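# Move glass flask from heating mantle to desk cork ring

## Task

Lift the round-bottom flask out of the heating mantle and set it upright inside one of the cork rings, which are kept on the shelved bench by the window, with the ring resting on the desk. The task fails if the flask ever touches the floor, if it breaks (any drop beyond a few centimetres or a hard knock will do this), or if the robot topples or finishes leaning. At the end the gripper must have released the flask and moved away, and the flask must stay upright in its ring without any support from the robot.

## Robot and tools

ROBOT. A wheeled base with a vertical column, a tilting head carrying two cameras, and two six-joint arms (left and right), each ending in a two-finger gripper. Folded, it measures 0.73 m long, 0.62 m wide and 1.88 m tall, and its front sits 0.40 m ahead of the column. The base can drive straight or spin in place. It cannot move sideways.

FRAMES. Base frame: origin on the floor under the column, midway between the drive wheels. x is forward, y is left, z is up, in metres. left_hand and right_hand are given in this frame. Each is the point where the fingers join, and the tips extend 8 mm further. The hand's z axis is the finger direction (quat_wxyz rotates (0, 0, 1) onto it), and its y axis runs along the opening. The odometry frame is where the base frame was when the scene began. base_odometry counts wheel rotation only, so slipping shows up as travel. Heading is positive to the left, from -3.142 to 3.142.

execute_actions. Arguments: "actions", a list holding one action or nothing (an empty list just reports state and images), and "cameras", a list of names from cam_head_left, cam_head_right, cam_left_wrist, cam_right_wrist, nav_camera, all. Null, omitted or ["all"] returns every camera; [] returns none. An action may contain:
- "base": exactly one relative move from the current position. {"translate_m": d} drives d metres, forward positive, range -3 to 3. {"rotate_rad": d} spins d radians, counter-clockwise from above (left) positive, range -3.2 to 3.2.
- "joints": one dictionary for both arms and the head, holding absolute targets keyed by joint name. head_tilt_rad -0.61 to 1.308 (0 is roughly level, positive tilts down). left_joint1_rad -2.879 to 2.879; left_joint2_rad 0 to 3.141; left_joint3_rad 0 to 3.019; left_joint4_rad -1.692 to 1.57; left_joint5_rad -1.57 to 1.57 (positive swings the hand to the robot's right); left_joint6_rad -2.094 to 2.094 (positive rolls clockwise seen from behind the hand); left_gripper_m 0 to 0.093, the gap between the fingertips in metres. The right_ keys use the same ranges. Joint 1 turns about a shoulder axis that points forward and tilts up 0.524 rad; positive carries the hand forward and down toward the robot's left. Done tolerances: head 0.03, joints 1-6: 0.045, 0.14, 0.09, 0.055, 0.03, 0.035, gripper 0.003.
- "speeds": caps for this action's base motion only: translate_m 0.05 to 0.8 m/s, rotate_rad 0.1 to 1 rad/s. Arms ignore it.
A base move that would take more than 8.667 s is refused. No action runs longer than 15 s. Any unknown key or value outside its range refuses the whole call, and nothing moves. A joint or base left out of an action may keep pushing toward its previous target. If a result reports a stop, any later execute_actions, wait or finished_scene calls in that same reply are skipped.

wait: {"seconds": 0 to 10}. Commands nothing new and returns state and images.
zoom_image: {"camera": name, "region": [x0, y0, x1, y1]} in pixels of that camera's newest full image (672x504, origin top-left), at most 504 by 504.
finished_scene: {"scene": number}. Ends the scene for good once the robot has held its last command, and reports success. Only call it after the flask sits in the ring by itself with the hand away.

ARM GEOMETRY. Set joint 1 to -1.57 (left) or 1.57 (right) with joints 5 and 6 at 0, and the arm moves in a vertical plane pointing ahead, 0.23 m to that side of the column. Let a = j2 - 0.35, b = 1.05 + j2 - j3, c = b - j4; c = 1.57 means fingers straight down. The hand point is then 0.12 + 0.39 sin a + 0.38 cos b + 0.25 cos c ahead and 1.46 + 0.39 cos a - 0.38 sin b - 0.25 sin c up. For instance j2, j3, j4 = 0.93, 0.78, 0.14 gives 0.60 m ahead and 1.21 m up. In practice the hand lands up to about 5 cm lower and nearer the column; trust the reported left_hand and right_hand (within 1 to 3 cm). Reach is about 1 m from the shoulder, and down to 0.47 m high at 0.3 m ahead, so the floor is out of reach. A light object up to 0.3 kg is handled comfortably fingers-down from 0.65 to 1.6 m high, out to 0.6 m ahead.

FINE MOTION. A target within about 0.03 rad of the reading (0.08 rad for joints 2 and 3) may not move at all while still saying done. For gentle contact, step about 0.05 rad per call from your previous target. A lowered hand may slide a few cm toward the column before rising.

GRIPPER. Fingers are 7 cm long; outside width is 1 cm more than the opening at the tips and 5 cm more at the base. The housing is 10 cm wide and 7 cm thick, and the wrist camera sits 9 cm back from the tips, sticking out 11 cm on one flat side. To grasp, command an opening smaller than the object; off_target is then normal. A reported opening staying 0.002 m or more above the target means something is held.

RESULTS. base_status and joint_status give done, off_target, contact_stop (base only, a stalled wheel), time_out, not_followed, or limit_stop_at_motor_heat. "joint command not followed" with a cause line means a collision check blocked an arm's targets; back each joint that moved out by at least 0.05 rad, or move the other arm away. on_its_own lists uncommanded behaviour; "held at" is a held target, not a position. A blocked arm keeps pushing; sending the reported joint positions back as targets relaxes it. turned_by_wheels vs turned_by_imu differing by over about 4 % and 0.05 rad means a bump or slip. base_tilt is in degrees. motor_effort covers left_wheel and right_wheel only. wheel_motors_off is 1 when a 3 s hard push has cut the wheels for 2 s. Motor temperatures per arm joint: a MOTOR HOT warning appears at 85 °C, and at 100 °C the arm goes limp and drops what it holds.

BASE. It stops only when a wheel stalls. Back off 0.05 m before turning again. Table tops 0.30 to 1.20 m high can overhang the base and hit the column.

AVOID. Dropping or knocking the flask, letting it reach the floor, arms colliding or pressing on each other, long hard pushes, and tipping the robot. Loose objects may occasionally get nudged. Head cameras sit about 1.49 m up looking down; nav_camera is low at the front, about 0.22 m up.

Each tool is called by a JSON object that holds its "method" and its "body", one argument or row to a line.

## Session

{"method": "execute_actions", "body": {
  "actions": [
    {"joints":{"head_tilt_rad":0.3}}
  ]
}}

Scene clock: 0.90 s.
Joint torques (N m, as the arm reports them, + toward a larger angle): left_arm=[-0.03 -8.16 -0.29 -0.99 -0.06 -0.01] | right_arm=[-0.96 -6.17 -0.95 -1.39  0.01 -0.03]
Motor temperatures (°C, as the motors report them): left_arm=[24 23 22 25 24 24] | right_arm=[25 27 22 26 25 23]
base_odometry: x=+0.000 y=+0.000 heading=+0.000 (m, m, rad; odometry frame)
turned_by_wheels: +0.000 (rad since the last result)
turned_by_imu: +0.000 (rad since the last result)
base_tilt: forward=-0.2 right=-0.4 (deg)
base_status: not commanded
joint_positions: head_tilt_rad=+0.319 left_joint1_rad=-1.566 left_joint2_rad=+0.856 left_joint3_rad=+0.407 left_joint4_rad=-0.976 left_joint5_rad=+0.013 left_joint6_rad=-0.090 left_gripper_m=+0.095 right_joint1_rad=+1.579 right_joint2_rad=+0.912 right_joint3_rad=+0.389 right_joint4_rad=-0.938 right_joint5_rad=-0.043 right_joint6_rad=+0.044 right_gripper_m=+0.094
joint_status: all done
wheel_motors_off: 0
motor_effort: left_wheel=+1(0) right_wheel=+0(1) (%)
left_hand: x=+0.1473 y=+0.2233 z=+1.2588 quat_wxyz=(+0.435, +0.045, -0.899, -0.015) (m; base frame)
right_hand: x=+0.1324 y=-0.2165 z=+1.2538 quat_wxyz=(+0.452, -0.026, -0.891, -0.011) (m; base frame)
pictures: cam_head_left, cam_head_right, cam_left_wrist, cam_right_wrist, nav_camera
camera_calibration (this result's frames):
cam_head_left: T_world_to_cam=[[0.0578204, -0.998126, 0.0200143, -0.0044278], [-0.297235, -0.0363503, -0.954112, 1.48445], [0.953052, 0.0492181, -0.29878, 0.341399], [0, 0, 0, 1]] pos_world=[0.116115, 0.0327375, 1.51842]
cam_head_right: T_world_to_cam=[[0.0654407, -0.997856, -0.00137467, -0.0522986], [-0.315657, -0.0193943, -0.948675, 1.48158], [0.946614, 0.0625159, -0.316249, 0.373601], [0, 0, 0, 1]] pos_world=[0.117439, -0.0468082, 1.52362]
Images, in order (width x height): cam_head_left 672x504, cam_head_right 672x504, cam_left_wrist 672x504, cam_right_wrist 672x504, nav_camera 672x504.

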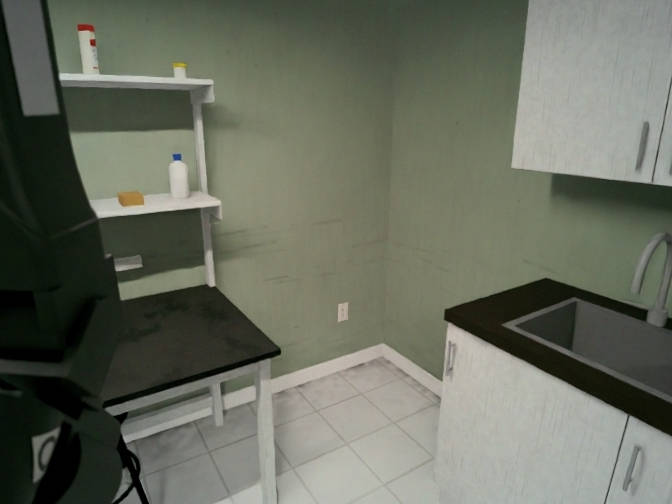

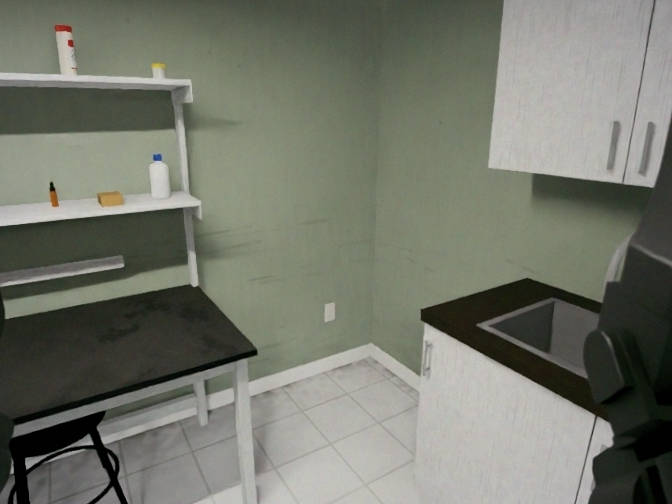

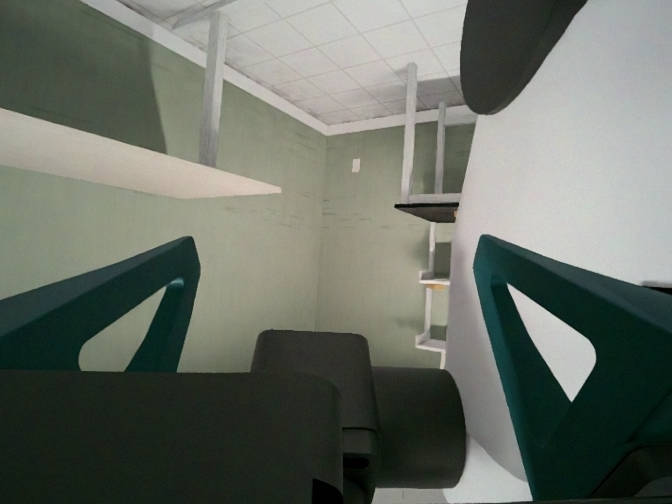

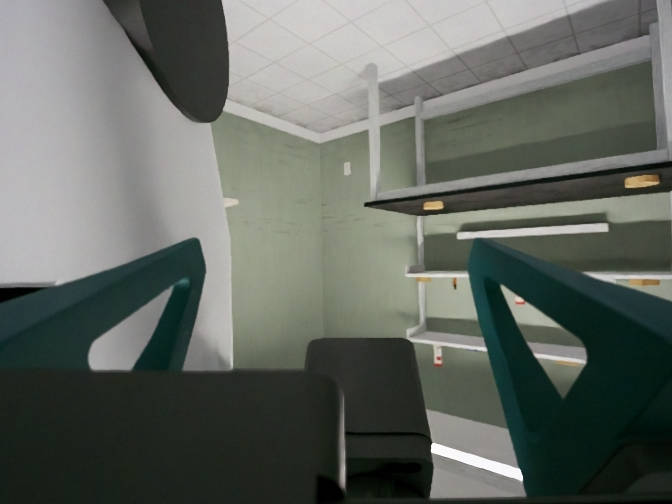

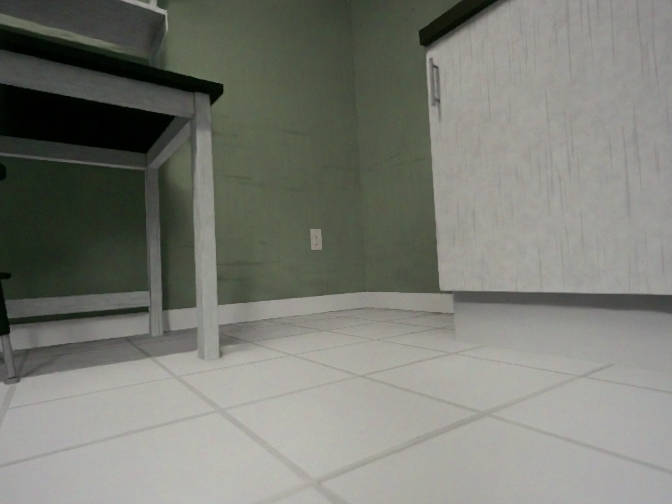

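{"method": "execute_actions", "body": {
  "actions": [
    {"base":{"rotate_rad":1.1}}
  ],
  "cameras": ["cam_head_right"]
}}

{"method": "execute_actions", "body": {
  "actions": [
    {"base":{"rotate_rad":1.1}}
  ],
  "cameras": ["cam_head_right"]
}}

{"method": "execute_actions", "body": {
  "actions": [
    {"base":{"rotate_rad":1.3}}
  ],
  "cameras": ["cam_head_right"]
}}

Scene clock: 8.10 s.
Joint torques (N m, as the arm reports them, + toward a larger angle): left_arm=[-0.06 -8.32 -0.25 -0.98 -0.03 -0.02] | right_arm=[-0.94 -6.22 -0.92 -1.39  0.01 -0.03]
Motor temperatures (°C, as the motors report them): left_arm=[24 23 22 25 24 24] | right_arm=[25 27 22 26 25 23]
base_odometry: x=+0.000 y=+0.000 heading=+1.099 (m, m, rad; odometry frame)
turned_by_wheels: +1.099 (rad since the last result)
turned_by_imu: +1.082 (rad since the last result)
base_tilt: forward=-0.2 right=-0.4 (deg)
base_status: done
joint_positions: head_tilt_rad=+0.319 left_joint1_rad=-1.566 left_joint2_rad=+0.856 left_joint3_rad=+0.407 left_joint4_rad=-0.976 left_joint5_rad=+0.013 left_joint6_rad=-0.090 left_gripper_m=+0.095 right_joint1_rad=+1.579 right_joint2_rad=+0.912 right_joint3_rad=+0.389 right_joint4_rad=-0.938 right_joint5_rad=-0.043 right_joint6_rad=+0.044 right_gripper_m=+0.094
joint_status: not commanded
wheel_motors_off: 0
motor_effort: left_wheel=-2(44) right_wheel=+2(42) (%)
left_hand: x=+0.1473 y=+0.2233 z=+1.2588 quat_wxyz=(+0.435, +0.045, -0.899, -0.015) (m; base frame)
right_hand: x=+0.1324 y=-0.2165 z=+1.2538 quat_wxyz=(+0.452, -0.026, -0.891, -0.011) (m; base frame)
pictures: cam_head_right
camera_calibration (this result's frames):
cam_head_right: T_world_to_cam=[[0.0654409, -0.997856, -0.00136637, -0.0523113], [-0.315537, -0.0193943, -0.948715, 1.48164], [0.946654, 0.0625159, -0.316129, 0.373414], [0, 0, 0, 1]] pos_world=[0.117441, -0.0468082, 1.52363]
Images, in order (width x height): cam_head_right 672x504.

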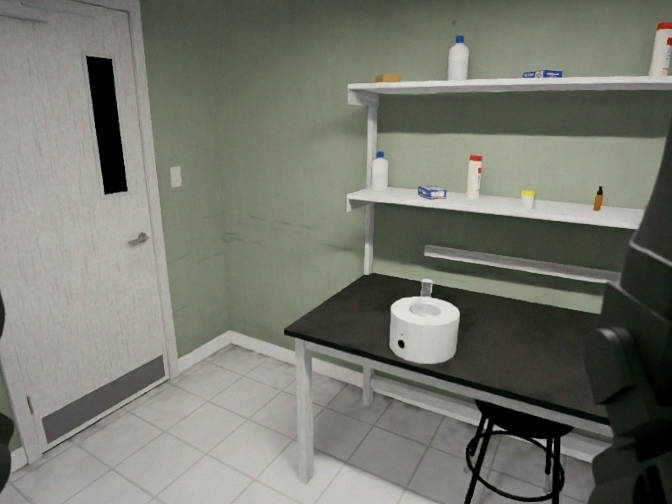

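Scene clock: 10.57 s.
Joint torques (N m, as the arm reports them, + toward a larger angle): left_arm=[-0.11 -8.32 -0.29 -1.06 -0.06 -0.02] | right_arm=[-0.95 -6.33 -0.95 -1.43  0.   -0.03]
Motor temperatures (°C, as the motors report them): left_arm=[24 23 22 25 24 24] | right_arm=[25 27 22 26 25 23]
base_odometry: x=+0.000 y=+0.000 heading=+2.198 (m, m, rad; odometry frame)
turned_by_wheels: +1.099 (rad since the last result)
turned_by_imu: +1.087 (rad since the last result)
base_tilt: forward=-0.2 right=-0.4 (deg)
base_status: done
joint_positions: head_tilt_rad=+0.319 left_joint1_rad=-1.566 left_joint2_rad=+0.856 left_joint3_rad=+0.407 left_joint4_rad=-0.976 left_joint5_rad=+0.013 left_joint6_rad=-0.090 left_gripper_m=+0.095 right_joint1_rad=+1.579 right_joint2_rad=+0.912 right_joint3_rad=+0.389 right_joint4_rad=-0.938 right_joint5_rad=-0.043 right_joint6_rad=+0.044 right_gripper_m=+0.094
joint_status: not commanded
wheel_motors_off: 0
motor_effort: left_wheel=-3(30) right_wheel=+3(30) (%)
left_hand: x=+0.1473 y=+0.2233 z=+1.2588 quat_wxyz=(+0.435, +0.045, -0.899, -0.015) (m; base frame)
right_hand: x=+0.1324 y=-0.2165 z=+1.2538 quat_wxyz=(+0.452, -0.026, -0.891, -0.011) (m; base frame)
pictures: cam_head_right
camera_calibration (this result's frames):
cam_head_right: T_world_to_cam=[[0.0654409, -0.997856, -0.00136399, -0.052315], [-0.315502, -0.0193943, -0.948727, 1.48166], [0.946666, 0.0625159, -0.316095, 0.373361], [0, 0, 0, 1]] pos_world=[0.117441, -0.0468082, 1.52363]
Images, in order (width x height): cam_head_right 672x504.

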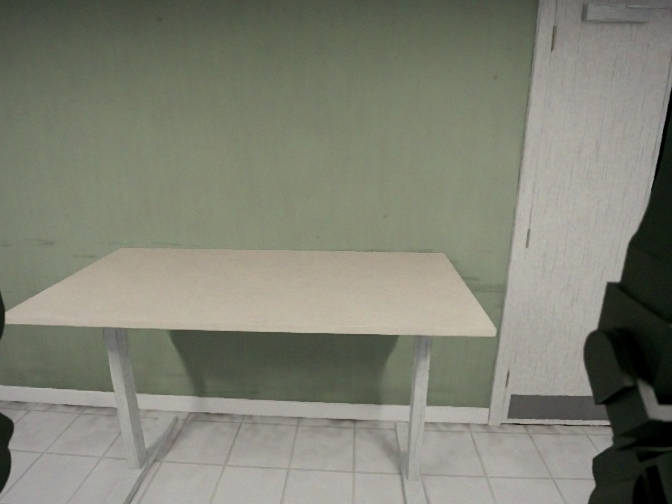

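Scene clock: 13.23 s.
Joint torques (N m, as the arm reports them, + toward a larger angle): left_arm=[-0.45 -8.19 -0.23 -1.1  -0.03 -0.04] | right_arm=[-0.86 -5.97 -0.95 -1.42  0.01 -0.03]
Motor temperatures (°C, as the motors report them): left_arm=[24 23 22 25 24 24] | right_arm=[25 27 22 26 25 23]
base_odometry: x=+0.000 y=+0.000 heading=-2.786 (m, m, rad; odometry frame)
turned_by_wheels: +1.299 (rad since the last result)
turned_by_imu: +1.285 (rad since the last result)
base_tilt: forward=-0.2 right=-0.4 (deg)
base_status: done
joint_positions: head_tilt_rad=+0.319 left_joint1_rad=-1.566 left_joint2_rad=+0.856 left_joint3_rad=+0.407 left_joint4_rad=-0.976 left_joint5_rad=+0.013 left_joint6_rad=-0.090 left_gripper_m=+0.095 right_joint1_rad=+1.579 right_joint2_rad=+0.912 right_joint3_rad=+0.389 right_joint4_rad=-0.938 right_joint5_rad=-0.043 right_joint6_rad=+0.044 right_gripper_m=+0.094
joint_status: not commanded
wheel_motors_off: 0
motor_effort: left_wheel=-5(31) right_wheel=+3(30) (%)
left_hand: x=+0.1473 y=+0.2233 z=+1.2588 quat_wxyz=(+0.435, +0.045, -0.899, -0.015) (m; base frame)
right_hand: x=+0.1324 y=-0.2165 z=+1.2538 quat_wxyz=(+0.452, -0.026, -0.891, -0.011) (m; base frame)
pictures: cam_head_right
camera_calibration (this result's frames):
cam_head_right: T_world_to_cam=[[0.065441, -0.997856, -0.00136225, -0.0523177], [-0.315477, -0.0193943, -0.948735, 1.48167], [0.946674, 0.0625159, -0.31607, 0.373322], [0, 0, 0, 1]] pos_world=[0.117442, -0.0468082, 1.52363]
Images, in order (width x height): cam_head_right 672x504.

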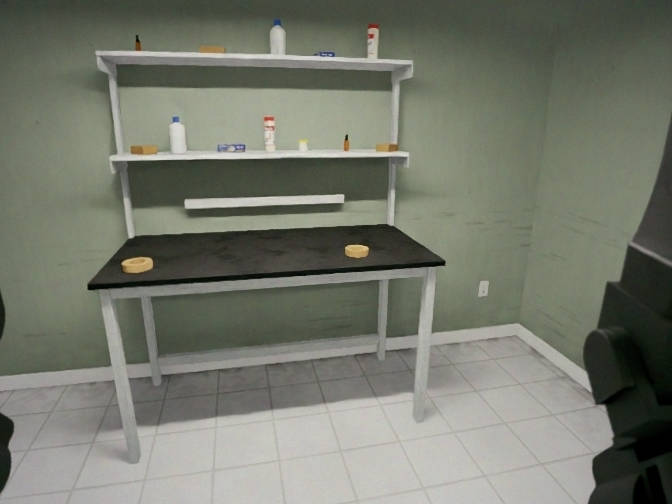

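{"method": "execute_actions", "body": {
  "actions": [
    {"base":{"rotate_rad":0.36}}
  ],
  "cameras": []
}}

{"method": "execute_actions", "body": {
  "actions": [
    {"base":{"translate_m":1.1},"joints":{"head_tilt_rad":0.7}}
  ],
  "cameras": ["cam_head_right","cam_head_left"]
}}

Scene clock: 19.57 s.
Joint torques (N m, as the arm reports them, + toward a larger angle): left_arm=[-0.33 -7.98 -0.28 -1.05 -0.03  0.  ] | right_arm=[-0.85 -6.24 -0.96 -1.41  0.01 -0.03]
Motor temperatures (°C, as the motors report them): left_arm=[24 23 22 25 24 24] | right_arm=[25 27 22 26 25 23]
base_odometry: x=+0.000 y=+0.000 heading=-2.427 (m, m, rad; odometry frame)
turned_by_wheels: +0.359 (rad since the last result)
turned_by_imu: +0.354 (rad since the last result)
base_tilt: forward=-0.2 right=-0.4 (deg)
base_status: done
joint_positions: head_tilt_rad=+0.319 left_joint1_rad=-1.566 left_joint2_rad=+0.856 left_joint3_rad=+0.407 left_joint4_rad=-0.976 left_joint5_rad=+0.013 left_joint6_rad=-0.090 left_gripper_m=+0.095 right_joint1_rad=+1.579 right_joint2_rad=+0.912 right_joint3_rad=+0.389 right_joint4_rad=-0.938 right_joint5_rad=-0.043 right_joint6_rad=+0.044 right_gripper_m=+0.095
joint_status: not commanded
wheel_motors_off: 0
motor_effort: left_wheel=-2(30) right_wheel=+3(30) (%)
left_hand: x=+0.1473 y=+0.2233 z=+1.2588 quat_wxyz=(+0.435, +0.045, -0.899, -0.015) (m; base frame)
right_hand: x=+0.1324 y=-0.2165 z=+1.2538 quat_wxyz=(+0.452, -0.026, -0.891, -0.011) (m; base frame)
pictures: none
No camera images: the call's "cameras" was empty. Leave "cameras" out to get every camera's image.

Scene clock: 23.07 s.
Joint torques (N m, as the arm reports them, + toward a larger angle): left_arm=[-0.18 -8.35 -0.34 -1.01 -0.03 -0.03] | right_arm=[-0.85 -6.22 -0.98 -1.42  0.01 -0.03]
Motor temperatures (°C, as the motors report them): left_arm=[24 23 22 25 24 24] | right_arm=[25 27 22 26 25 23]
base_odometry: x=-0.831 y=-0.721 heading=-2.427 (m, m, rad; odometry frame)
turned_by_wheels: +0.000 (rad since the last result)
turned_by_imu: -0.001 (rad since the last result)
base_tilt: forward=-0.1 right=-0.4 (deg)
base_status: done
joint_positions: head_tilt_rad=+0.703 left_joint1_rad=-1.566 left_joint2_rad=+0.856 left_joint3_rad=+0.408 left_joint4_rad=-0.976 left_joint5_rad=+0.013 left_joint6_rad=-0.090 left_gripper_m=+0.095 right_joint1_rad=+1.579 right_joint2_rad=+0.912 right_joint3_rad=+0.389 right_joint4_rad=-0.938 right_joint5_rad=-0.043 right_joint6_rad=+0.044 right_gripper_m=+0.095
joint_status: all done
wheel_motors_off: 0
motor_effort: left_wheel=+1(53) right_wheel=+0(59) (%)
left_hand: x=+0.1479 y=+0.2233 z=+1.2586 quat_wxyz=(+0.435, +0.045, -0.899, -0.015) (m; base frame)
right_hand: x=+0.1324 y=-0.2165 z=+1.2538 quat_wxyz=(+0.452, -0.026, -0.891, -0.011) (m; base frame)
pictures: cam_head_left, cam_head_right
camera_calibration (this result's frames):
cam_head_left: T_world_to_cam=[[0.0611075, -0.998126, -0.00310436, 0.0310106], [-0.633027, -0.0363503, -0.773276, 1.22275], [0.771714, 0.0492181, -0.634062, 0.8668], [0, 0, 0, 1]] pos_world=[0.103216, 0.0327375, 1.49522]
cam_head_right: T_world_to_cam=[[0.06016, -0.997856, -0.0257905, -0.0144341], [-0.64807, -0.0193943, -0.761334, 1.2097], [0.759201, 0.0625159, -0.647847, 0.893633], [0, 0, 0, 1]] pos_world=[0.106391, -0.0468082, 1.49955]
Images, in order (width x height): cam_head_left 672x504, cam_head_right 672x504.

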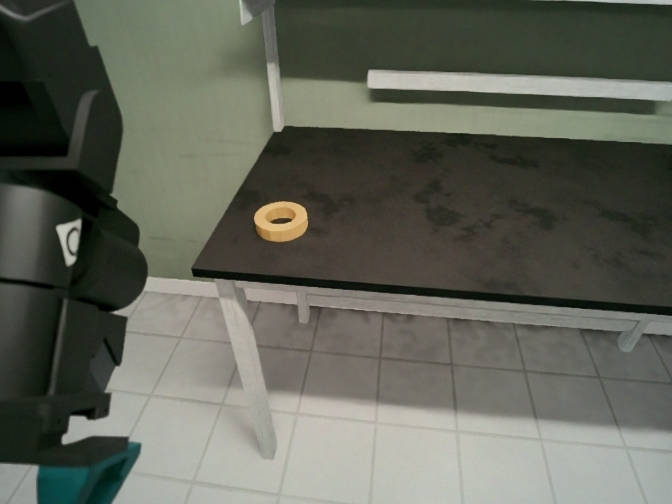

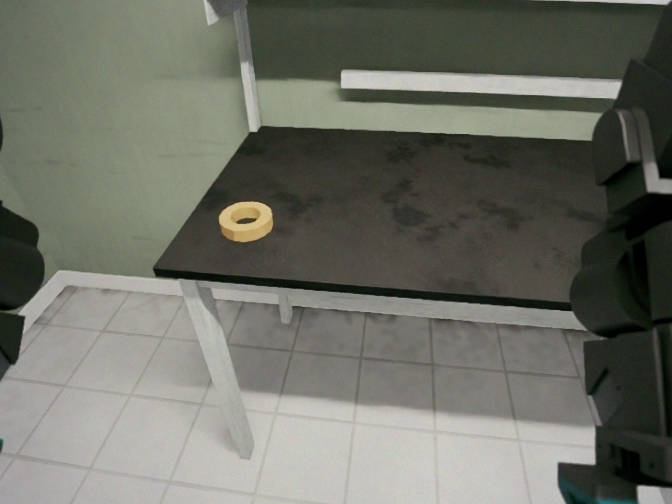

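{"method": "execute_actions", "body": {
  "actions": [
    {"joints":{"left_joint2_rad":1.295,"left_joint3_rad":1.3,"left_joint4_rad":-0.51,"left_joint6_rad":0,"left_gripper_m":0.06}}
  ],
  "cameras": []
}}

{"method": "execute_actions", "body": {
  "actions": [
    {"base":{"translate_m":0.28},"joints":{"head_tilt_rad":0.9}}
  ],
  "cameras": ["cam_head_right","cam_left_wrist"]
}}

Scene clock: 32.37 s.
Joint torques (N m, as the arm reports them, + toward a larger angle): left_arm=[  0.08 -20.46   4.54   0.42  -0.02   0.08] | right_arm=[-0.95 -6.26 -0.96 -1.42  0.01 -0.02]
Motor temperatures (°C, as the motors report them): left_arm=[24 23 22 25 24 24] | right_arm=[25 27 22 26 25 23]
base_odometry: x=-0.831 y=-0.721 heading=-2.427 (m, m, rad; odometry frame)
turned_by_wheels: +0.000 (rad since the last result)
turned_by_imu: -0.001 (rad since the last result)
base_tilt: forward=-0.2 right=-0.4 (deg)
base_status: not commanded
joint_positions: head_tilt_rad=+0.703 left_joint1_rad=-1.566 left_joint2_rad=+1.300 left_joint3_rad=+1.294 left_joint4_rad=-0.510 left_joint5_rad=+0.013 left_joint6_rad=-0.008 left_gripper_m=+0.060 right_joint1_rad=+1.579 right_joint2_rad=+0.912 right_joint3_rad=+0.389 right_joint4_rad=-0.938 right_joint5_rad=-0.043 right_joint6_rad=+0.044 right_gripper_m=+0.095
joint_status: all done
wheel_motors_off: 0
motor_effort: left_wheel=-1(1) right_wheel=-1(1) (%)
left_hand: x=+0.6290 y=+0.2251 z=+1.1013 quat_wxyz=(-0.004, +0.005, -1.000, +0.004) (m; base frame)
right_hand: x=+0.1324 y=-0.2165 z=+1.2538 quat_wxyz=(+0.452, -0.026, -0.891, -0.011) (m; base frame)
pictures: none
No camera images: the call's "cameras" was empty. Leave "cameras" out to get every camera's image.

Scene clock: 34.43 s.
Joint torques (N m, as the arm reports them, + toward a larger angle): left_arm=[ -0.21 -20.12   4.63   0.41  -0.02   0.08] | right_arm=[-0.93 -6.22 -0.99 -1.41  0.01 -0.03]
Motor temperatures (°C, as the motors report them): left_arm=[24 24 22 25 24 24] | right_arm=[25 27 22 26 25 23]
base_odometry: x=-1.042 y=-0.905 heading=-2.426 (m, m, rad; odometry frame)
turned_by_wheels: +0.000 (rad since the last result)
turned_by_imu: +0.000 (rad since the last result)
base_tilt: forward=-0.2 right=-0.4 (deg)
base_status: done
joint_positions: head_tilt_rad=+0.902 left_joint1_rad=-1.566 left_joint2_rad=+1.300 left_joint3_rad=+1.293 left_joint4_rad=-0.510 left_joint5_rad=+0.013 left_joint6_rad=-0.008 left_gripper_m=+0.060 right_joint1_rad=+1.579 right_joint2_rad=+0.912 right_joint3_rad=+0.390 right_joint4_rad=-0.938 right_joint5_rad=-0.043 right_joint6_rad=+0.044 right_gripper_m=+0.095
joint_status: all done
wheel_motors_off: 0
motor_effort: left_wheel=+2(31) right_wheel=+0(33) (%)
left_hand: x=+0.6283 y=+0.2251 z=+1.1010 quat_wxyz=(-0.004, +0.005, -1.000, +0.004) (m; base frame)
right_hand: x=+0.1326 y=-0.2165 z=+1.2537 quat_wxyz=(+0.452, -0.026, -0.892, -0.011) (m; base frame)
pictures: cam_head_right, cam_left_wrist
camera_calibration (this result's frames):
cam_head_right: T_world_to_cam=[[0.0539014, -0.997856, -0.0371351, 0.00334941], [-0.785335, -0.0193943, -0.618767, 0.997009], [0.61672, 0.0625159, -0.784696, 1.1115], [0, 0, 0, 1]] pos_world=[0.0973188, -0.0468082, 1.48923]
cam_left_wrist: T_world_to_cam=[[0.00272917, -0.999905, 0.0135115, 0.211487], [-0.813523, 0.00563732, 0.581505, -0.12754], [-0.581526, -0.012579, -0.81343, 1.38829], [0, 0, 0, 1]] pos_world=[0.702993, 0.229649, 1.20059]
Images, in order (width x height): cam_head_right 672x504, cam_left_wrist 672x504.

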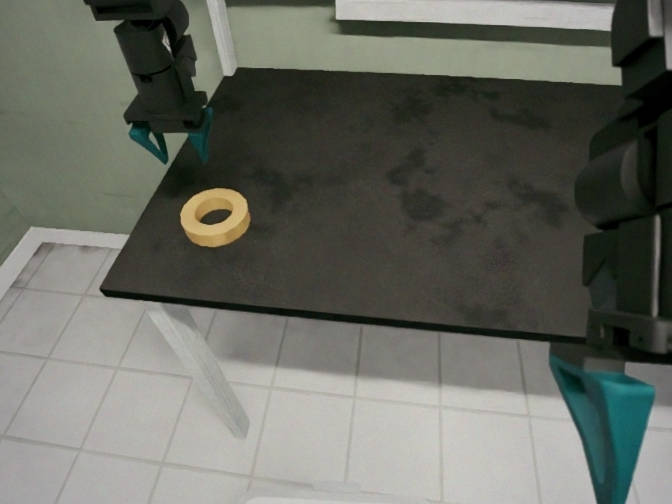

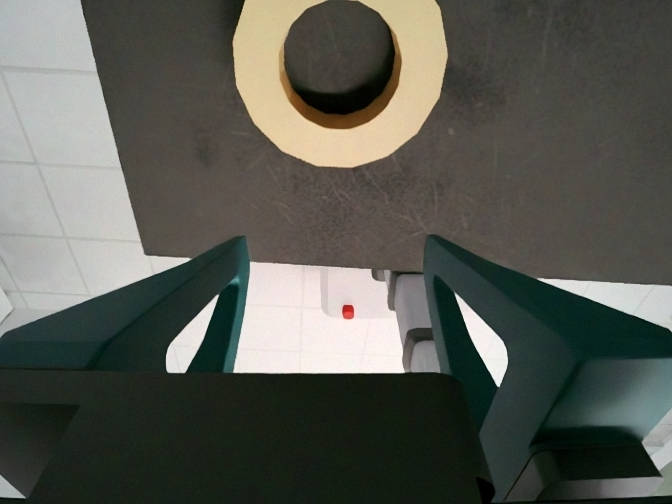

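{"method": "execute_actions", "body": {
  "actions": [
    {"joints":{"left_joint2_rad":1.63,"left_joint3_rad":1.39,"left_joint4_rad":-0.28,"left_joint6_rad":1.57}}
  ],
  "cameras": ["cam_head_right","cam_left_wrist"]
}}

Scene clock: 43.20 s.
Joint torques (N m, as the arm reports them, + toward a larger angle): left_arm=[ -0.33 -18.21   2.62   0.27   0.18   0.11] | right_arm=[-0.95 -6.14 -0.95 -1.42  0.02 -0.04]
Motor temperatures (°C, as the motors report them): left_arm=[24 25 23 25 24 24] | right_arm=[25 27 22 26 25 23]
base_odometry: x=-1.042 y=-0.905 heading=-2.426 (m, m, rad; odometry frame)
turned_by_wheels: +0.000 (rad since the last result)
turned_by_imu: -0.001 (rad since the last result)
base_tilt: forward=-0.2 right=-0.4 (deg)
base_status: not commanded
joint_positions: head_tilt_rad=+0.902 left_joint1_rad=-1.565 left_joint2_rad=+1.604 left_joint3_rad=+1.392 left_joint4_rad=-0.277 left_joint5_rad=+0.010 left_joint6_rad=+1.561 left_gripper_m=+0.060 right_joint1_rad=+1.579 right_joint2_rad=+0.912 right_joint3_rad=+0.390 right_joint4_rad=-0.938 right_joint5_rad=-0.043 right_joint6_rad=+0.044 right_gripper_m=+0.095
joint_status: all done
wheel_motors_off: 0
motor_effort: left_wheel=+1(1) right_wheel=+1(1) (%)
left_hand: x=+0.6153 y=+0.2270 z=+0.9653 quat_wxyz=(-0.014, -0.703, -0.711, -0.010) (m; base frame)
right_hand: x=+0.1326 y=-0.2165 z=+1.2537 quat_wxyz=(+0.452, -0.026, -0.892, -0.011) (m; base frame)
pictures: cam_head_right, cam_left_wrist
camera_calibration (this result's frames):
cam_head_right: T_world_to_cam=[[0.0539014, -0.997856, -0.0371351, 0.00334941], [-0.785335, -0.0193943, -0.618767, 0.997009], [0.61672, 0.0625159, -0.784696, 1.1115], [0, 0, 0, 1]] pos_world=[0.0973188, -0.0468082, 1.48923]
cam_left_wrist: T_world_to_cam=[[-0.999561, -0.00464302, -0.0292541, 0.647311], [-0.0208554, 0.81165, 0.583772, -0.732063], [0.0210336, 0.584126, -0.811391, 0.762127], [0, 0, 0, 1]] pos_world=[0.615729, 0.152006, 1.06468]
Images, in order (width x height): cam_head_right 672x504, cam_left_wrist 672x504.

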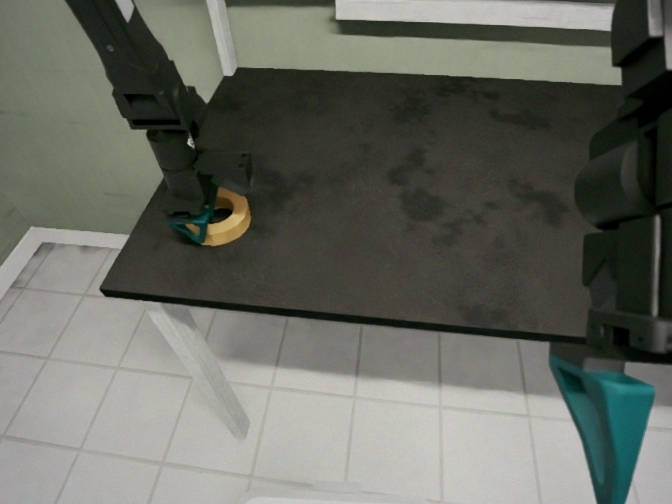

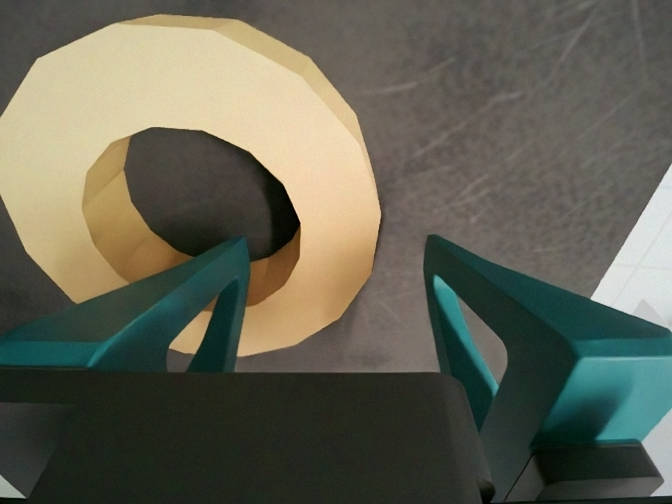

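{"method": "execute_actions", "body": {
  "actions": [
    {"joints":{"left_joint2_rad":1.73,"left_joint3_rad":1.48,"left_joint4_rad":-0.29}}
  ],
  "cameras": ["cam_left_wrist"]
}}

Scene clock: 46.87 s.
Joint torques (N m, as the arm reports them, + toward a larger angle): left_arm=[ -0.15 -17.01   3.     0.3    0.14   0.07] | right_arm=[-0.93 -6.23 -0.96 -1.37  0.01 -0.04]
Motor temperatures (°C, as the motors report them): left_arm=[24 25 23 25 24 24] | right_arm=[25 27 22 26 25 23]
base_odometry: x=-1.042 y=-0.905 heading=-2.426 (m, m, rad; odometry frame)
turned_by_wheels: +0.000 (rad since the last result)
turned_by_imu: -0.001 (rad since the last result)
base_tilt: forward=-0.2 right=-0.4 (deg)
base_status: not commanded
joint_positions: head_tilt_rad=+0.902 left_joint1_rad=-1.565 left_joint2_rad=+1.686 left_joint3_rad=+1.477 left_joint4_rad=-0.285 left_joint5_rad=+0.011 left_joint6_rad=+1.563 left_gripper_m=+0.060 right_joint1_rad=+1.579 right_joint2_rad=+0.912 right_joint3_rad=+0.389 right_joint4_rad=-0.938 right_joint5_rad=-0.043 right_joint6_rad=+0.044 right_gripper_m=+0.095
joint_status: all done
wheel_motors_off: 0
motor_effort: left_wheel=-2(1) right_wheel=+0(3) (%)
left_hand: x=+0.6238 y=+0.2269 z=+0.9354 quat_wxyz=(-0.012, -0.703, -0.711, -0.008) (m; base frame)
right_hand: x=+0.1324 y=-0.2165 z=+1.2538 quat_wxyz=(+0.452, -0.026, -0.891, -0.011) (m; base frame)
pictures: cam_left_wrist
camera_calibration (this result's frames):
cam_left_wrist: T_world_to_cam=[[-0.999701, -0.00275553, -0.0243053, 0.649923], [-0.0164126, 0.812326, 0.582972, -0.716604], [0.0181375, 0.583197, -0.812128, 0.740424], [0, 0, 0, 1]] pos_world=[0.624538, 0.152094, 1.03488]
Images, in order (width x height): cam_left_wrist 672x504.

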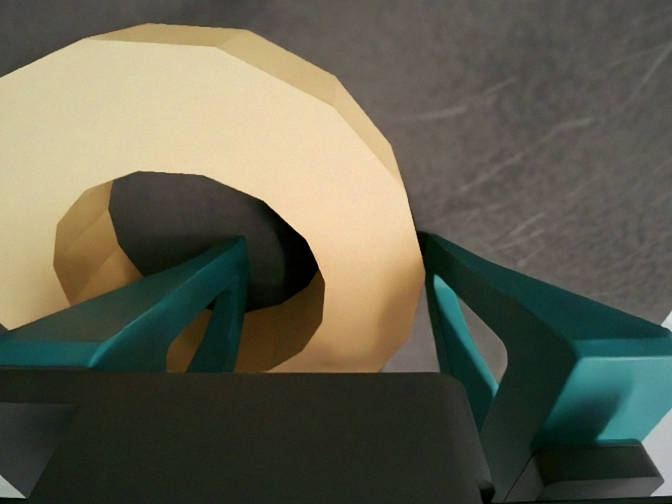

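{"method": "execute_actions", "body": {
  "actions": [
    {"joints":{"left_joint2_rad":1.77}}
  ],
  "cameras": []
}}

{"method": "execute_actions", "body": {
  "actions": [
    {"joints":{"left_gripper_m":0.01}}
  ],
  "cameras": ["cam_left_wrist"]
}}

{"method": "execute_actions", "body": {
  "actions": [
    {"joints":{"left_joint2_rad":1.2,"left_joint3_rad":1.15,"left_joint4_rad":-0.47}}
  ],
  "cameras": []
}}

{"method": "execute_actions", "body": {
  "actions": [
    {"base":{"translate_m":-0.9}}
  ],
  "cameras": []
}}

{"method": "execute_actions", "body": {
  "actions": [
    {"base":{"rotate_rad":-1.6},"joints":{"head_tilt_rad":0.6}}
  ],
  "cameras": ["cam_head_right","cam_head_left"]
}}

Scene clock: 52.90 s.
Joint torques (N m, as the arm reports them, + toward a larger angle): left_arm=[  0.23 -14.14   2.91   0.31   0.14   0.06] | right_arm=[-0.93 -6.19 -0.96 -1.4   0.01 -0.03]
Motor temperatures (°C, as the motors report them): left_arm=[24 25 23 25 24 24] | right_arm=[25 27 22 26 25 23]
base_odometry: x=-1.042 y=-0.905 heading=-2.426 (m, m, rad; odometry frame)
turned_by_wheels: +0.000 (rad since the last result)
turned_by_imu: -0.001 (rad since the last result)
base_tilt: forward=-0.2 right=-0.4 (deg)
base_status: not commanded
joint_positions: head_tilt_rad=+0.902 left_joint1_rad=-1.565 left_joint2_rad=+1.687 left_joint3_rad=+1.477 left_joint4_rad=-0.285 left_joint5_rad=+0.011 left_joint6_rad=+1.563 left_gripper_m=+0.060 right_joint1_rad=+1.579 right_joint2_rad=+0.912 right_joint3_rad=+0.389 right_joint4_rad=-0.938 right_joint5_rad=-0.043 right_joint6_rad=+0.044 right_gripper_m=+0.095
joint_status: all done
wheel_motors_off: 0
motor_effort: left_wheel=-1(0) right_wheel=+1(1) (%)
left_hand: x=+0.6230 y=+0.2269 z=+0.9346 quat_wxyz=(-0.012, -0.703, -0.711, -0.008) (m; base frame)
right_hand: x=+0.1324 y=-0.2165 z=+1.2538 quat_wxyz=(+0.452, -0.026, -0.891, -0.011) (m; base frame)
pictures: none
No camera images: the call's "cameras" was empty. Leave "cameras" out to get every camera's image.

Scene clock: 53.50 s.
Joint torques (N m, as the arm reports them, + toward a larger angle): left_arm=[ -0.3  -14.05   2.98   0.29   0.11   0.06] | right_arm=[-0.89 -6.2  -0.89 -1.41  0.   -0.03]
Motor temperatures (°C, as the motors report them): left_arm=[24 25 23 25 24 24] | right_arm=[25 27 22 26 25 23]
base_odometry: x=-1.042 y=-0.905 heading=-2.426 (m, m, rad; odometry frame)
turned_by_wheels: +0.000 (rad since the last result)
turned_by_imu: +0.000 (rad since the last result)
base_tilt: forward=-0.2 right=-0.4 (deg)
base_status: not commanded
joint_positions: head_tilt_rad=+0.902 left_joint1_rad=-1.565 left_joint2_rad=+1.687 left_joint3_rad=+1.477 left_joint4_rad=-0.286 left_joint5_rad=+0.011 left_joint6_rad=+1.564 left_gripper_m=+0.022 right_joint1_rad=+1.579 right_joint2_rad=+0.912 right_joint3_rad=+0.389 right_joint4_rad=-0.938 right_joint5_rad=-0.043 right_joint6_rad=+0.044 right_gripper_m=+0.095
joint_status: left_gripper_m off_target (ended at +0.022, target +0.010)
wheel_motors_off: 0
motor_effort: left_wheel=-1(0) right_wheel=+1(1) (%)
left_hand: x=+0.6230 y=+0.2268 z=+0.9347 quat_wxyz=(-0.012, -0.704, -0.710, -0.007) (m; base frame)
right_hand: x=+0.1324 y=-0.2165 z=+1.2538 quat_wxyz=(+0.452, -0.026, -0.891, -0.011) (m; base frame)
pictures: cam_left_wrist
camera_calibration (this result's frames):
cam_left_wrist: T_world_to_cam=[[-0.999747, -0.0019986, -0.0224034, 0.647235], [-0.0146757, 0.812773, 0.582395, -0.716736], [0.0170449, 0.582577, -0.812597, 0.741189], [0, 0, 0, 1]] pos_world=[0.623919, 0.152038, 1.03421]
Images, in order (width x height): cam_left_wrist 672x504.

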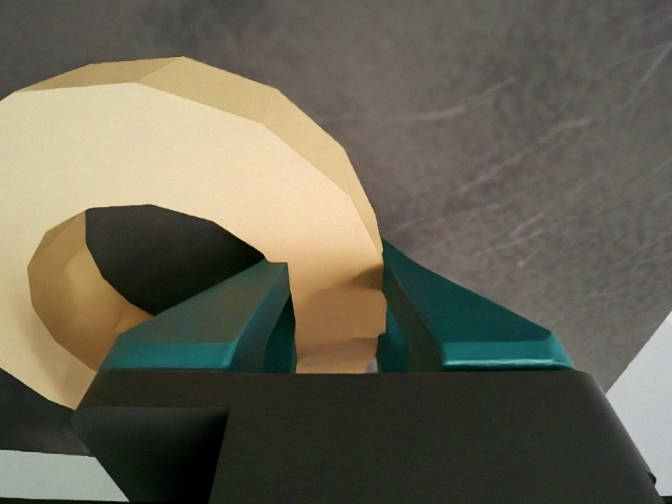

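Scene clock: 54.97 s.
Joint torques (N m, as the arm reports them, + toward a larger angle): left_arm=[ -0.24 -17.25   4.07   0.47   0.14   0.05] | right_arm=[-0.91 -6.16 -0.91 -1.41  0.01 -0.03]
Motor temperatures (°C, as the motors report them): left_arm=[24 25 23 25 24 24] | right_arm=[25 27 22 26 25 23]
base_odometry: x=-1.042 y=-0.905 heading=-2.426 (m, m, rad; odometry frame)
turned_by_wheels: +0.000 (rad since the last result)
turned_by_imu: +0.000 (rad since the last result)
base_tilt: forward=-0.1 right=-0.4 (deg)
base_status: not commanded
joint_positions: head_tilt_rad=+0.902 left_joint1_rad=-1.565 left_joint2_rad=+1.183 left_joint3_rad=+1.149 left_joint4_rad=-0.469 left_joint5_rad=+0.011 left_joint6_rad=+1.564 left_gripper_m=+0.022 right_joint1_rad=+1.579 right_joint2_rad=+0.912 right_joint3_rad=+0.389 right_joint4_rad=-0.938 right_joint5_rad=-0.043 right_joint6_rad=+0.044 right_gripper_m=+0.095
joint_status: all done
wheel_motors_off: 0
motor_effort: left_wheel=-1(3) right_wheel=+1(1) (%)
left_hand: x=+0.5945 y=+0.2257 z=+1.1312 quat_wxyz=(-0.010, -0.704, -0.711, -0.005) (m; base frame)
right_hand: x=+0.1324 y=-0.2165 z=+1.2538 quat_wxyz=(+0.452, -0.026, -0.891, -0.011) (m; base frame)
pictures: none
No camera images: the call's "cameras" was empty. Leave "cameras" out to get every camera's image.

Scene clock: 58.13 s.
Joint torques (N m, as the arm reports them, + toward a larger angle): left_arm=[ -0.69 -16.82   4.4    0.33   0.1    0.06] | right_arm=[-1.02 -6.15 -0.65 -1.43  0.02 -0.03]
Motor temperatures (°C, as the motors report them): left_arm=[24 25 23 25 24 24] | right_arm=[25 27 22 26 25 23]
base_odometry: x=-0.362 y=-0.315 heading=-2.427 (m, m, rad; odometry frame)
turned_by_wheels: +0.000 (rad since the last result)
turned_by_imu: -0.001 (rad since the last result)
base_tilt: forward=-0.2 right=-0.4 (deg)
base_status: done
joint_positions: head_tilt_rad=+0.902 left_joint1_rad=-1.565 left_joint2_rad=+1.185 left_joint3_rad=+1.144 left_joint4_rad=-0.469 left_joint5_rad=+0.011 left_joint6_rad=+1.564 left_gripper_m=+0.022 right_joint1_rad=+1.579 right_joint2_rad=+0.912 right_joint3_rad=+0.385 right_joint4_rad=-0.938 right_joint5_rad=-0.043 right_joint6_rad=+0.044 right_gripper_m=+0.095
joint_status: not commanded
wheel_motors_off: 0
motor_effort: left_wheel=-1(34) right_wheel=+0(43) (%)
left_hand: x=+0.5906 y=+0.2255 z=+1.1292 quat_wxyz=(-0.007, -0.704, -0.711, -0.002) (m; base frame)
right_hand: x=+0.1301 y=-0.2165 z=+1.2547 quat_wxyz=(+0.454, -0.026, -0.890, -0.011) (m; base frame)
pictures: none
No camera images: the call's "cameras" was empty. Leave "cameras" out to get every camera's image.

Scene clock: 61.03 s.
Joint torques (N m, as the arm reports them, + toward a larger angle): left_arm=[ -0.27 -16.81   4.2    0.3    0.11   0.03] | right_arm=[-0.84 -6.   -0.66 -1.41  0.01 -0.03]
Motor temperatures (°C, as the motors report them): left_arm=[24 25 23 25 24 24] | right_arm=[25 27 22 26 25 23]
base_odometry: x=-0.363 y=-0.315 heading=+2.257 (m, m, rad; odometry frame)
turned_by_wheels: -1.599 (rad since the last result)
turned_by_imu: -1.581 (rad since the last result)
base_tilt: forward=-0.2 right=-0.4 (deg)
base_status: done
joint_positions: head_tilt_rad=+0.618 left_joint1_rad=-1.565 left_joint2_rad=+1.185 left_joint3_rad=+1.144 left_joint4_rad=-0.469 left_joint5_rad=+0.011 left_joint6_rad=+1.564 left_gripper_m=+0.022 right_joint1_rad=+1.579 right_joint2_rad=+0.912 right_joint3_rad=+0.385 right_joint4_rad=-0.938 right_joint5_rad=-0.043 right_joint6_rad=+0.044 right_gripper_m=+0.095
joint_status: all done
wheel_motors_off: 0
motor_effort: left_wheel=+2(53) right_wheel=-2(38) (%)
left_hand: x=+0.5906 y=+0.2257 z=+1.1292 quat_wxyz=(-0.007, -0.704, -0.711, -0.003) (m; base frame)
right_hand: x=+0.1301 y=-0.2165 z=+1.2547 quat_wxyz=(+0.454, -0.026, -0.890, -0.011) (m; base frame)
pictures: cam_head_left, cam_head_right
camera_calibration (this result's frames):
cam_head_left: T_world_to_cam=[[0.0611488, -0.998126, 0.00214208, 0.0229291], [-0.564454, -0.0363503, -0.824664, 1.29846], [0.823197, 0.0492181, -0.565619, 0.758824], [0, 0, 0, 1]] pos_world=[0.106856, 0.0327375, 1.49995]
cam_head_right: T_world_to_cam=[[0.0621483, -0.997856, -0.0205419, -0.0226165], [-0.580465, -0.0193943, -0.814054, 1.28751], [0.81191, 0.0625159, -0.580425, 0.787168], [0, 0, 0, 1]] pos_world=[0.109649, -0.0468082, 1.50453]
Images, in order (width x height): cam_head_left 672x504, cam_head_right 672x504.

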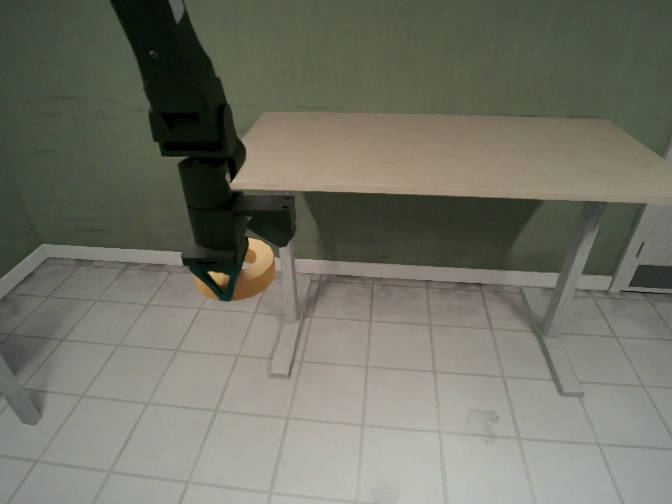

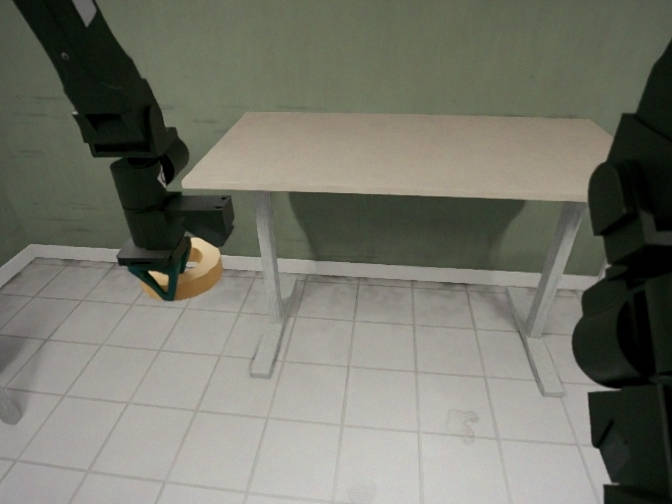

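{"method": "execute_actions", "body": {
  "actions": [
    {"base":{"rotate_rad":-0.25}}
  ],
  "cameras": []
}}

{"method": "execute_actions", "body": {
  "actions": [
    {"base":{"translate_m":0.8},"joints":{"head_tilt_rad":0.9}}
  ],
  "cameras": ["cam_head_right","cam_head_left"]
}}

Scene clock: 66.37 s.
Joint torques (N m, as the arm reports them, + toward a larger angle): left_arm=[ -0.07 -17.14   4.37   0.38   0.11   0.06] | right_arm=[-0.92 -5.96 -0.7  -1.38  0.01 -0.03]
Motor temperatures (°C, as the motors report them): left_arm=[24 25 23 25 24 24] | right_arm=[25 27 22 26 25 23]
base_odometry: x=-0.363 y=-0.315 heading=+2.008 (m, m, rad; odometry frame)
turned_by_wheels: -0.249 (rad since the last result)
turned_by_imu: -0.248 (rad since the last result)
base_tilt: forward=-0.2 right=-0.3 (deg)
base_status: done
joint_positions: head_tilt_rad=+0.618 left_joint1_rad=-1.566 left_joint2_rad=+1.185 left_joint3_rad=+1.144 left_joint4_rad=-0.469 left_joint5_rad=+0.011 left_joint6_rad=+1.564 left_gripper_m=+0.022 right_joint1_rad=+1.579 right_joint2_rad=+0.912 right_joint3_rad=+0.385 right_joint4_rad=-0.938 right_joint5_rad=-0.043 right_joint6_rad=+0.044 right_gripper_m=+0.095
joint_status: not commanded
wheel_motors_off: 0
motor_effort: left_wheel=+4(30) right_wheel=-3(32) (%)
left_hand: x=+0.5906 y=+0.2253 z=+1.1292 quat_wxyz=(-0.007, -0.704, -0.710, -0.002) (m; base frame)
right_hand: x=+0.1301 y=-0.2165 z=+1.2547 quat_wxyz=(+0.454, -0.026, -0.890, -0.011) (m; base frame)
pictures: none
No camera images: the call's "cameras" was empty. Leave "cameras" out to get every camera's image.

Scene clock: 69.33 s.
Joint torques (N m, as the arm reports them, + toward a larger angle): left_arm=[ -0.28 -16.89   4.28   0.22   0.11   0.08] | right_arm=[-0.96 -6.17 -0.98 -1.32  0.01 -0.03]
Motor temperatures (°C, as the motors report them): left_arm=[24 25 23 25 24 24] | right_arm=[25 27 22 26 25 23]
base_odometry: x=-0.701 y=+0.410 heading=+2.008 (m, m, rad; odometry frame)
turned_by_wheels: +0.000 (rad since the last result)
turned_by_imu: -0.001 (rad since the last result)
base_tilt: forward=-0.2 right=-0.4 (deg)
base_status: done
joint_positions: head_tilt_rad=+0.902 left_joint1_rad=-1.566 left_joint2_rad=+1.186 left_joint3_rad=+1.144 left_joint4_rad=-0.469 left_joint5_rad=+0.011 left_joint6_rad=+1.564 left_gripper_m=+0.022 right_joint1_rad=+1.579 right_joint2_rad=+0.912 right_joint3_rad=+0.390 right_joint4_rad=-0.938 right_joint5_rad=-0.043 right_joint6_rad=+0.044 right_gripper_m=+0.095
joint_status: all done
wheel_motors_off: 0
motor_effort: left_wheel=+1(58) right_wheel=+0(56) (%)
left_hand: x=+0.5904 y=+0.2253 z=+1.1288 quat_wxyz=(-0.007, -0.704, -0.710, -0.002) (m; base frame)
right_hand: x=+0.1326 y=-0.2165 z=+1.2537 quat_wxyz=(+0.452, -0.026, -0.892, -0.011) (m; base frame)
pictures: cam_head_left, cam_head_right
camera_calibration (this result's frames):
cam_head_left: T_world_to_cam=[[0.0592975, -0.998126, -0.0150856, 0.0495522], [-0.772998, -0.0363503, -0.633366, 1.01429], [0.631631, 0.0492181, -0.773705, 1.08885], [0, 0, 0, 1]] pos_world=[0.0933489, 0.0327375, 1.48562]
cam_head_right: T_world_to_cam=[[0.0538979, -0.997856, -0.0371401, 0.00335738], [-0.785393, -0.0193943, -0.618693, 0.996899], [0.616646, 0.0625159, -0.784754, 1.1116], [0, 0, 0, 1]] pos_world=[0.097314, -0.0468082, 1.48923]
Images, in order (width x height): cam_head_left 672x504, cam_head_right 672x504.

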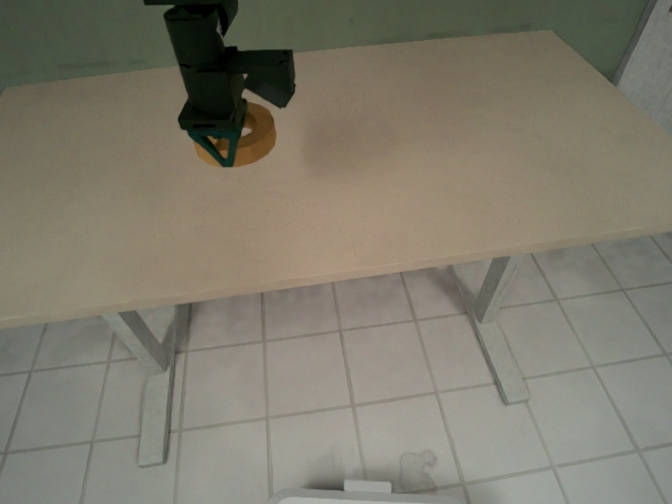

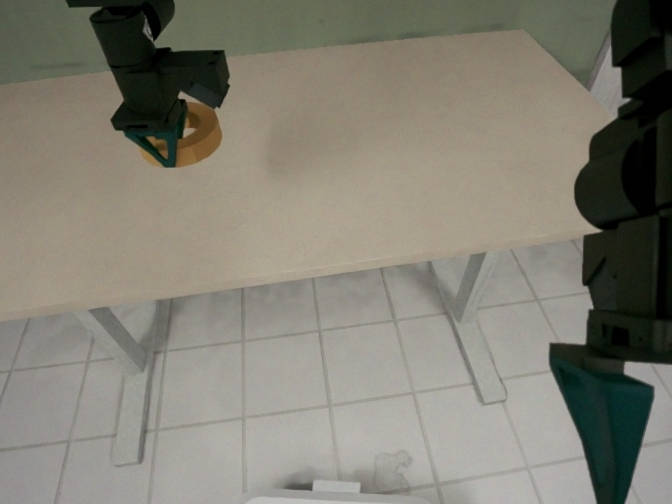

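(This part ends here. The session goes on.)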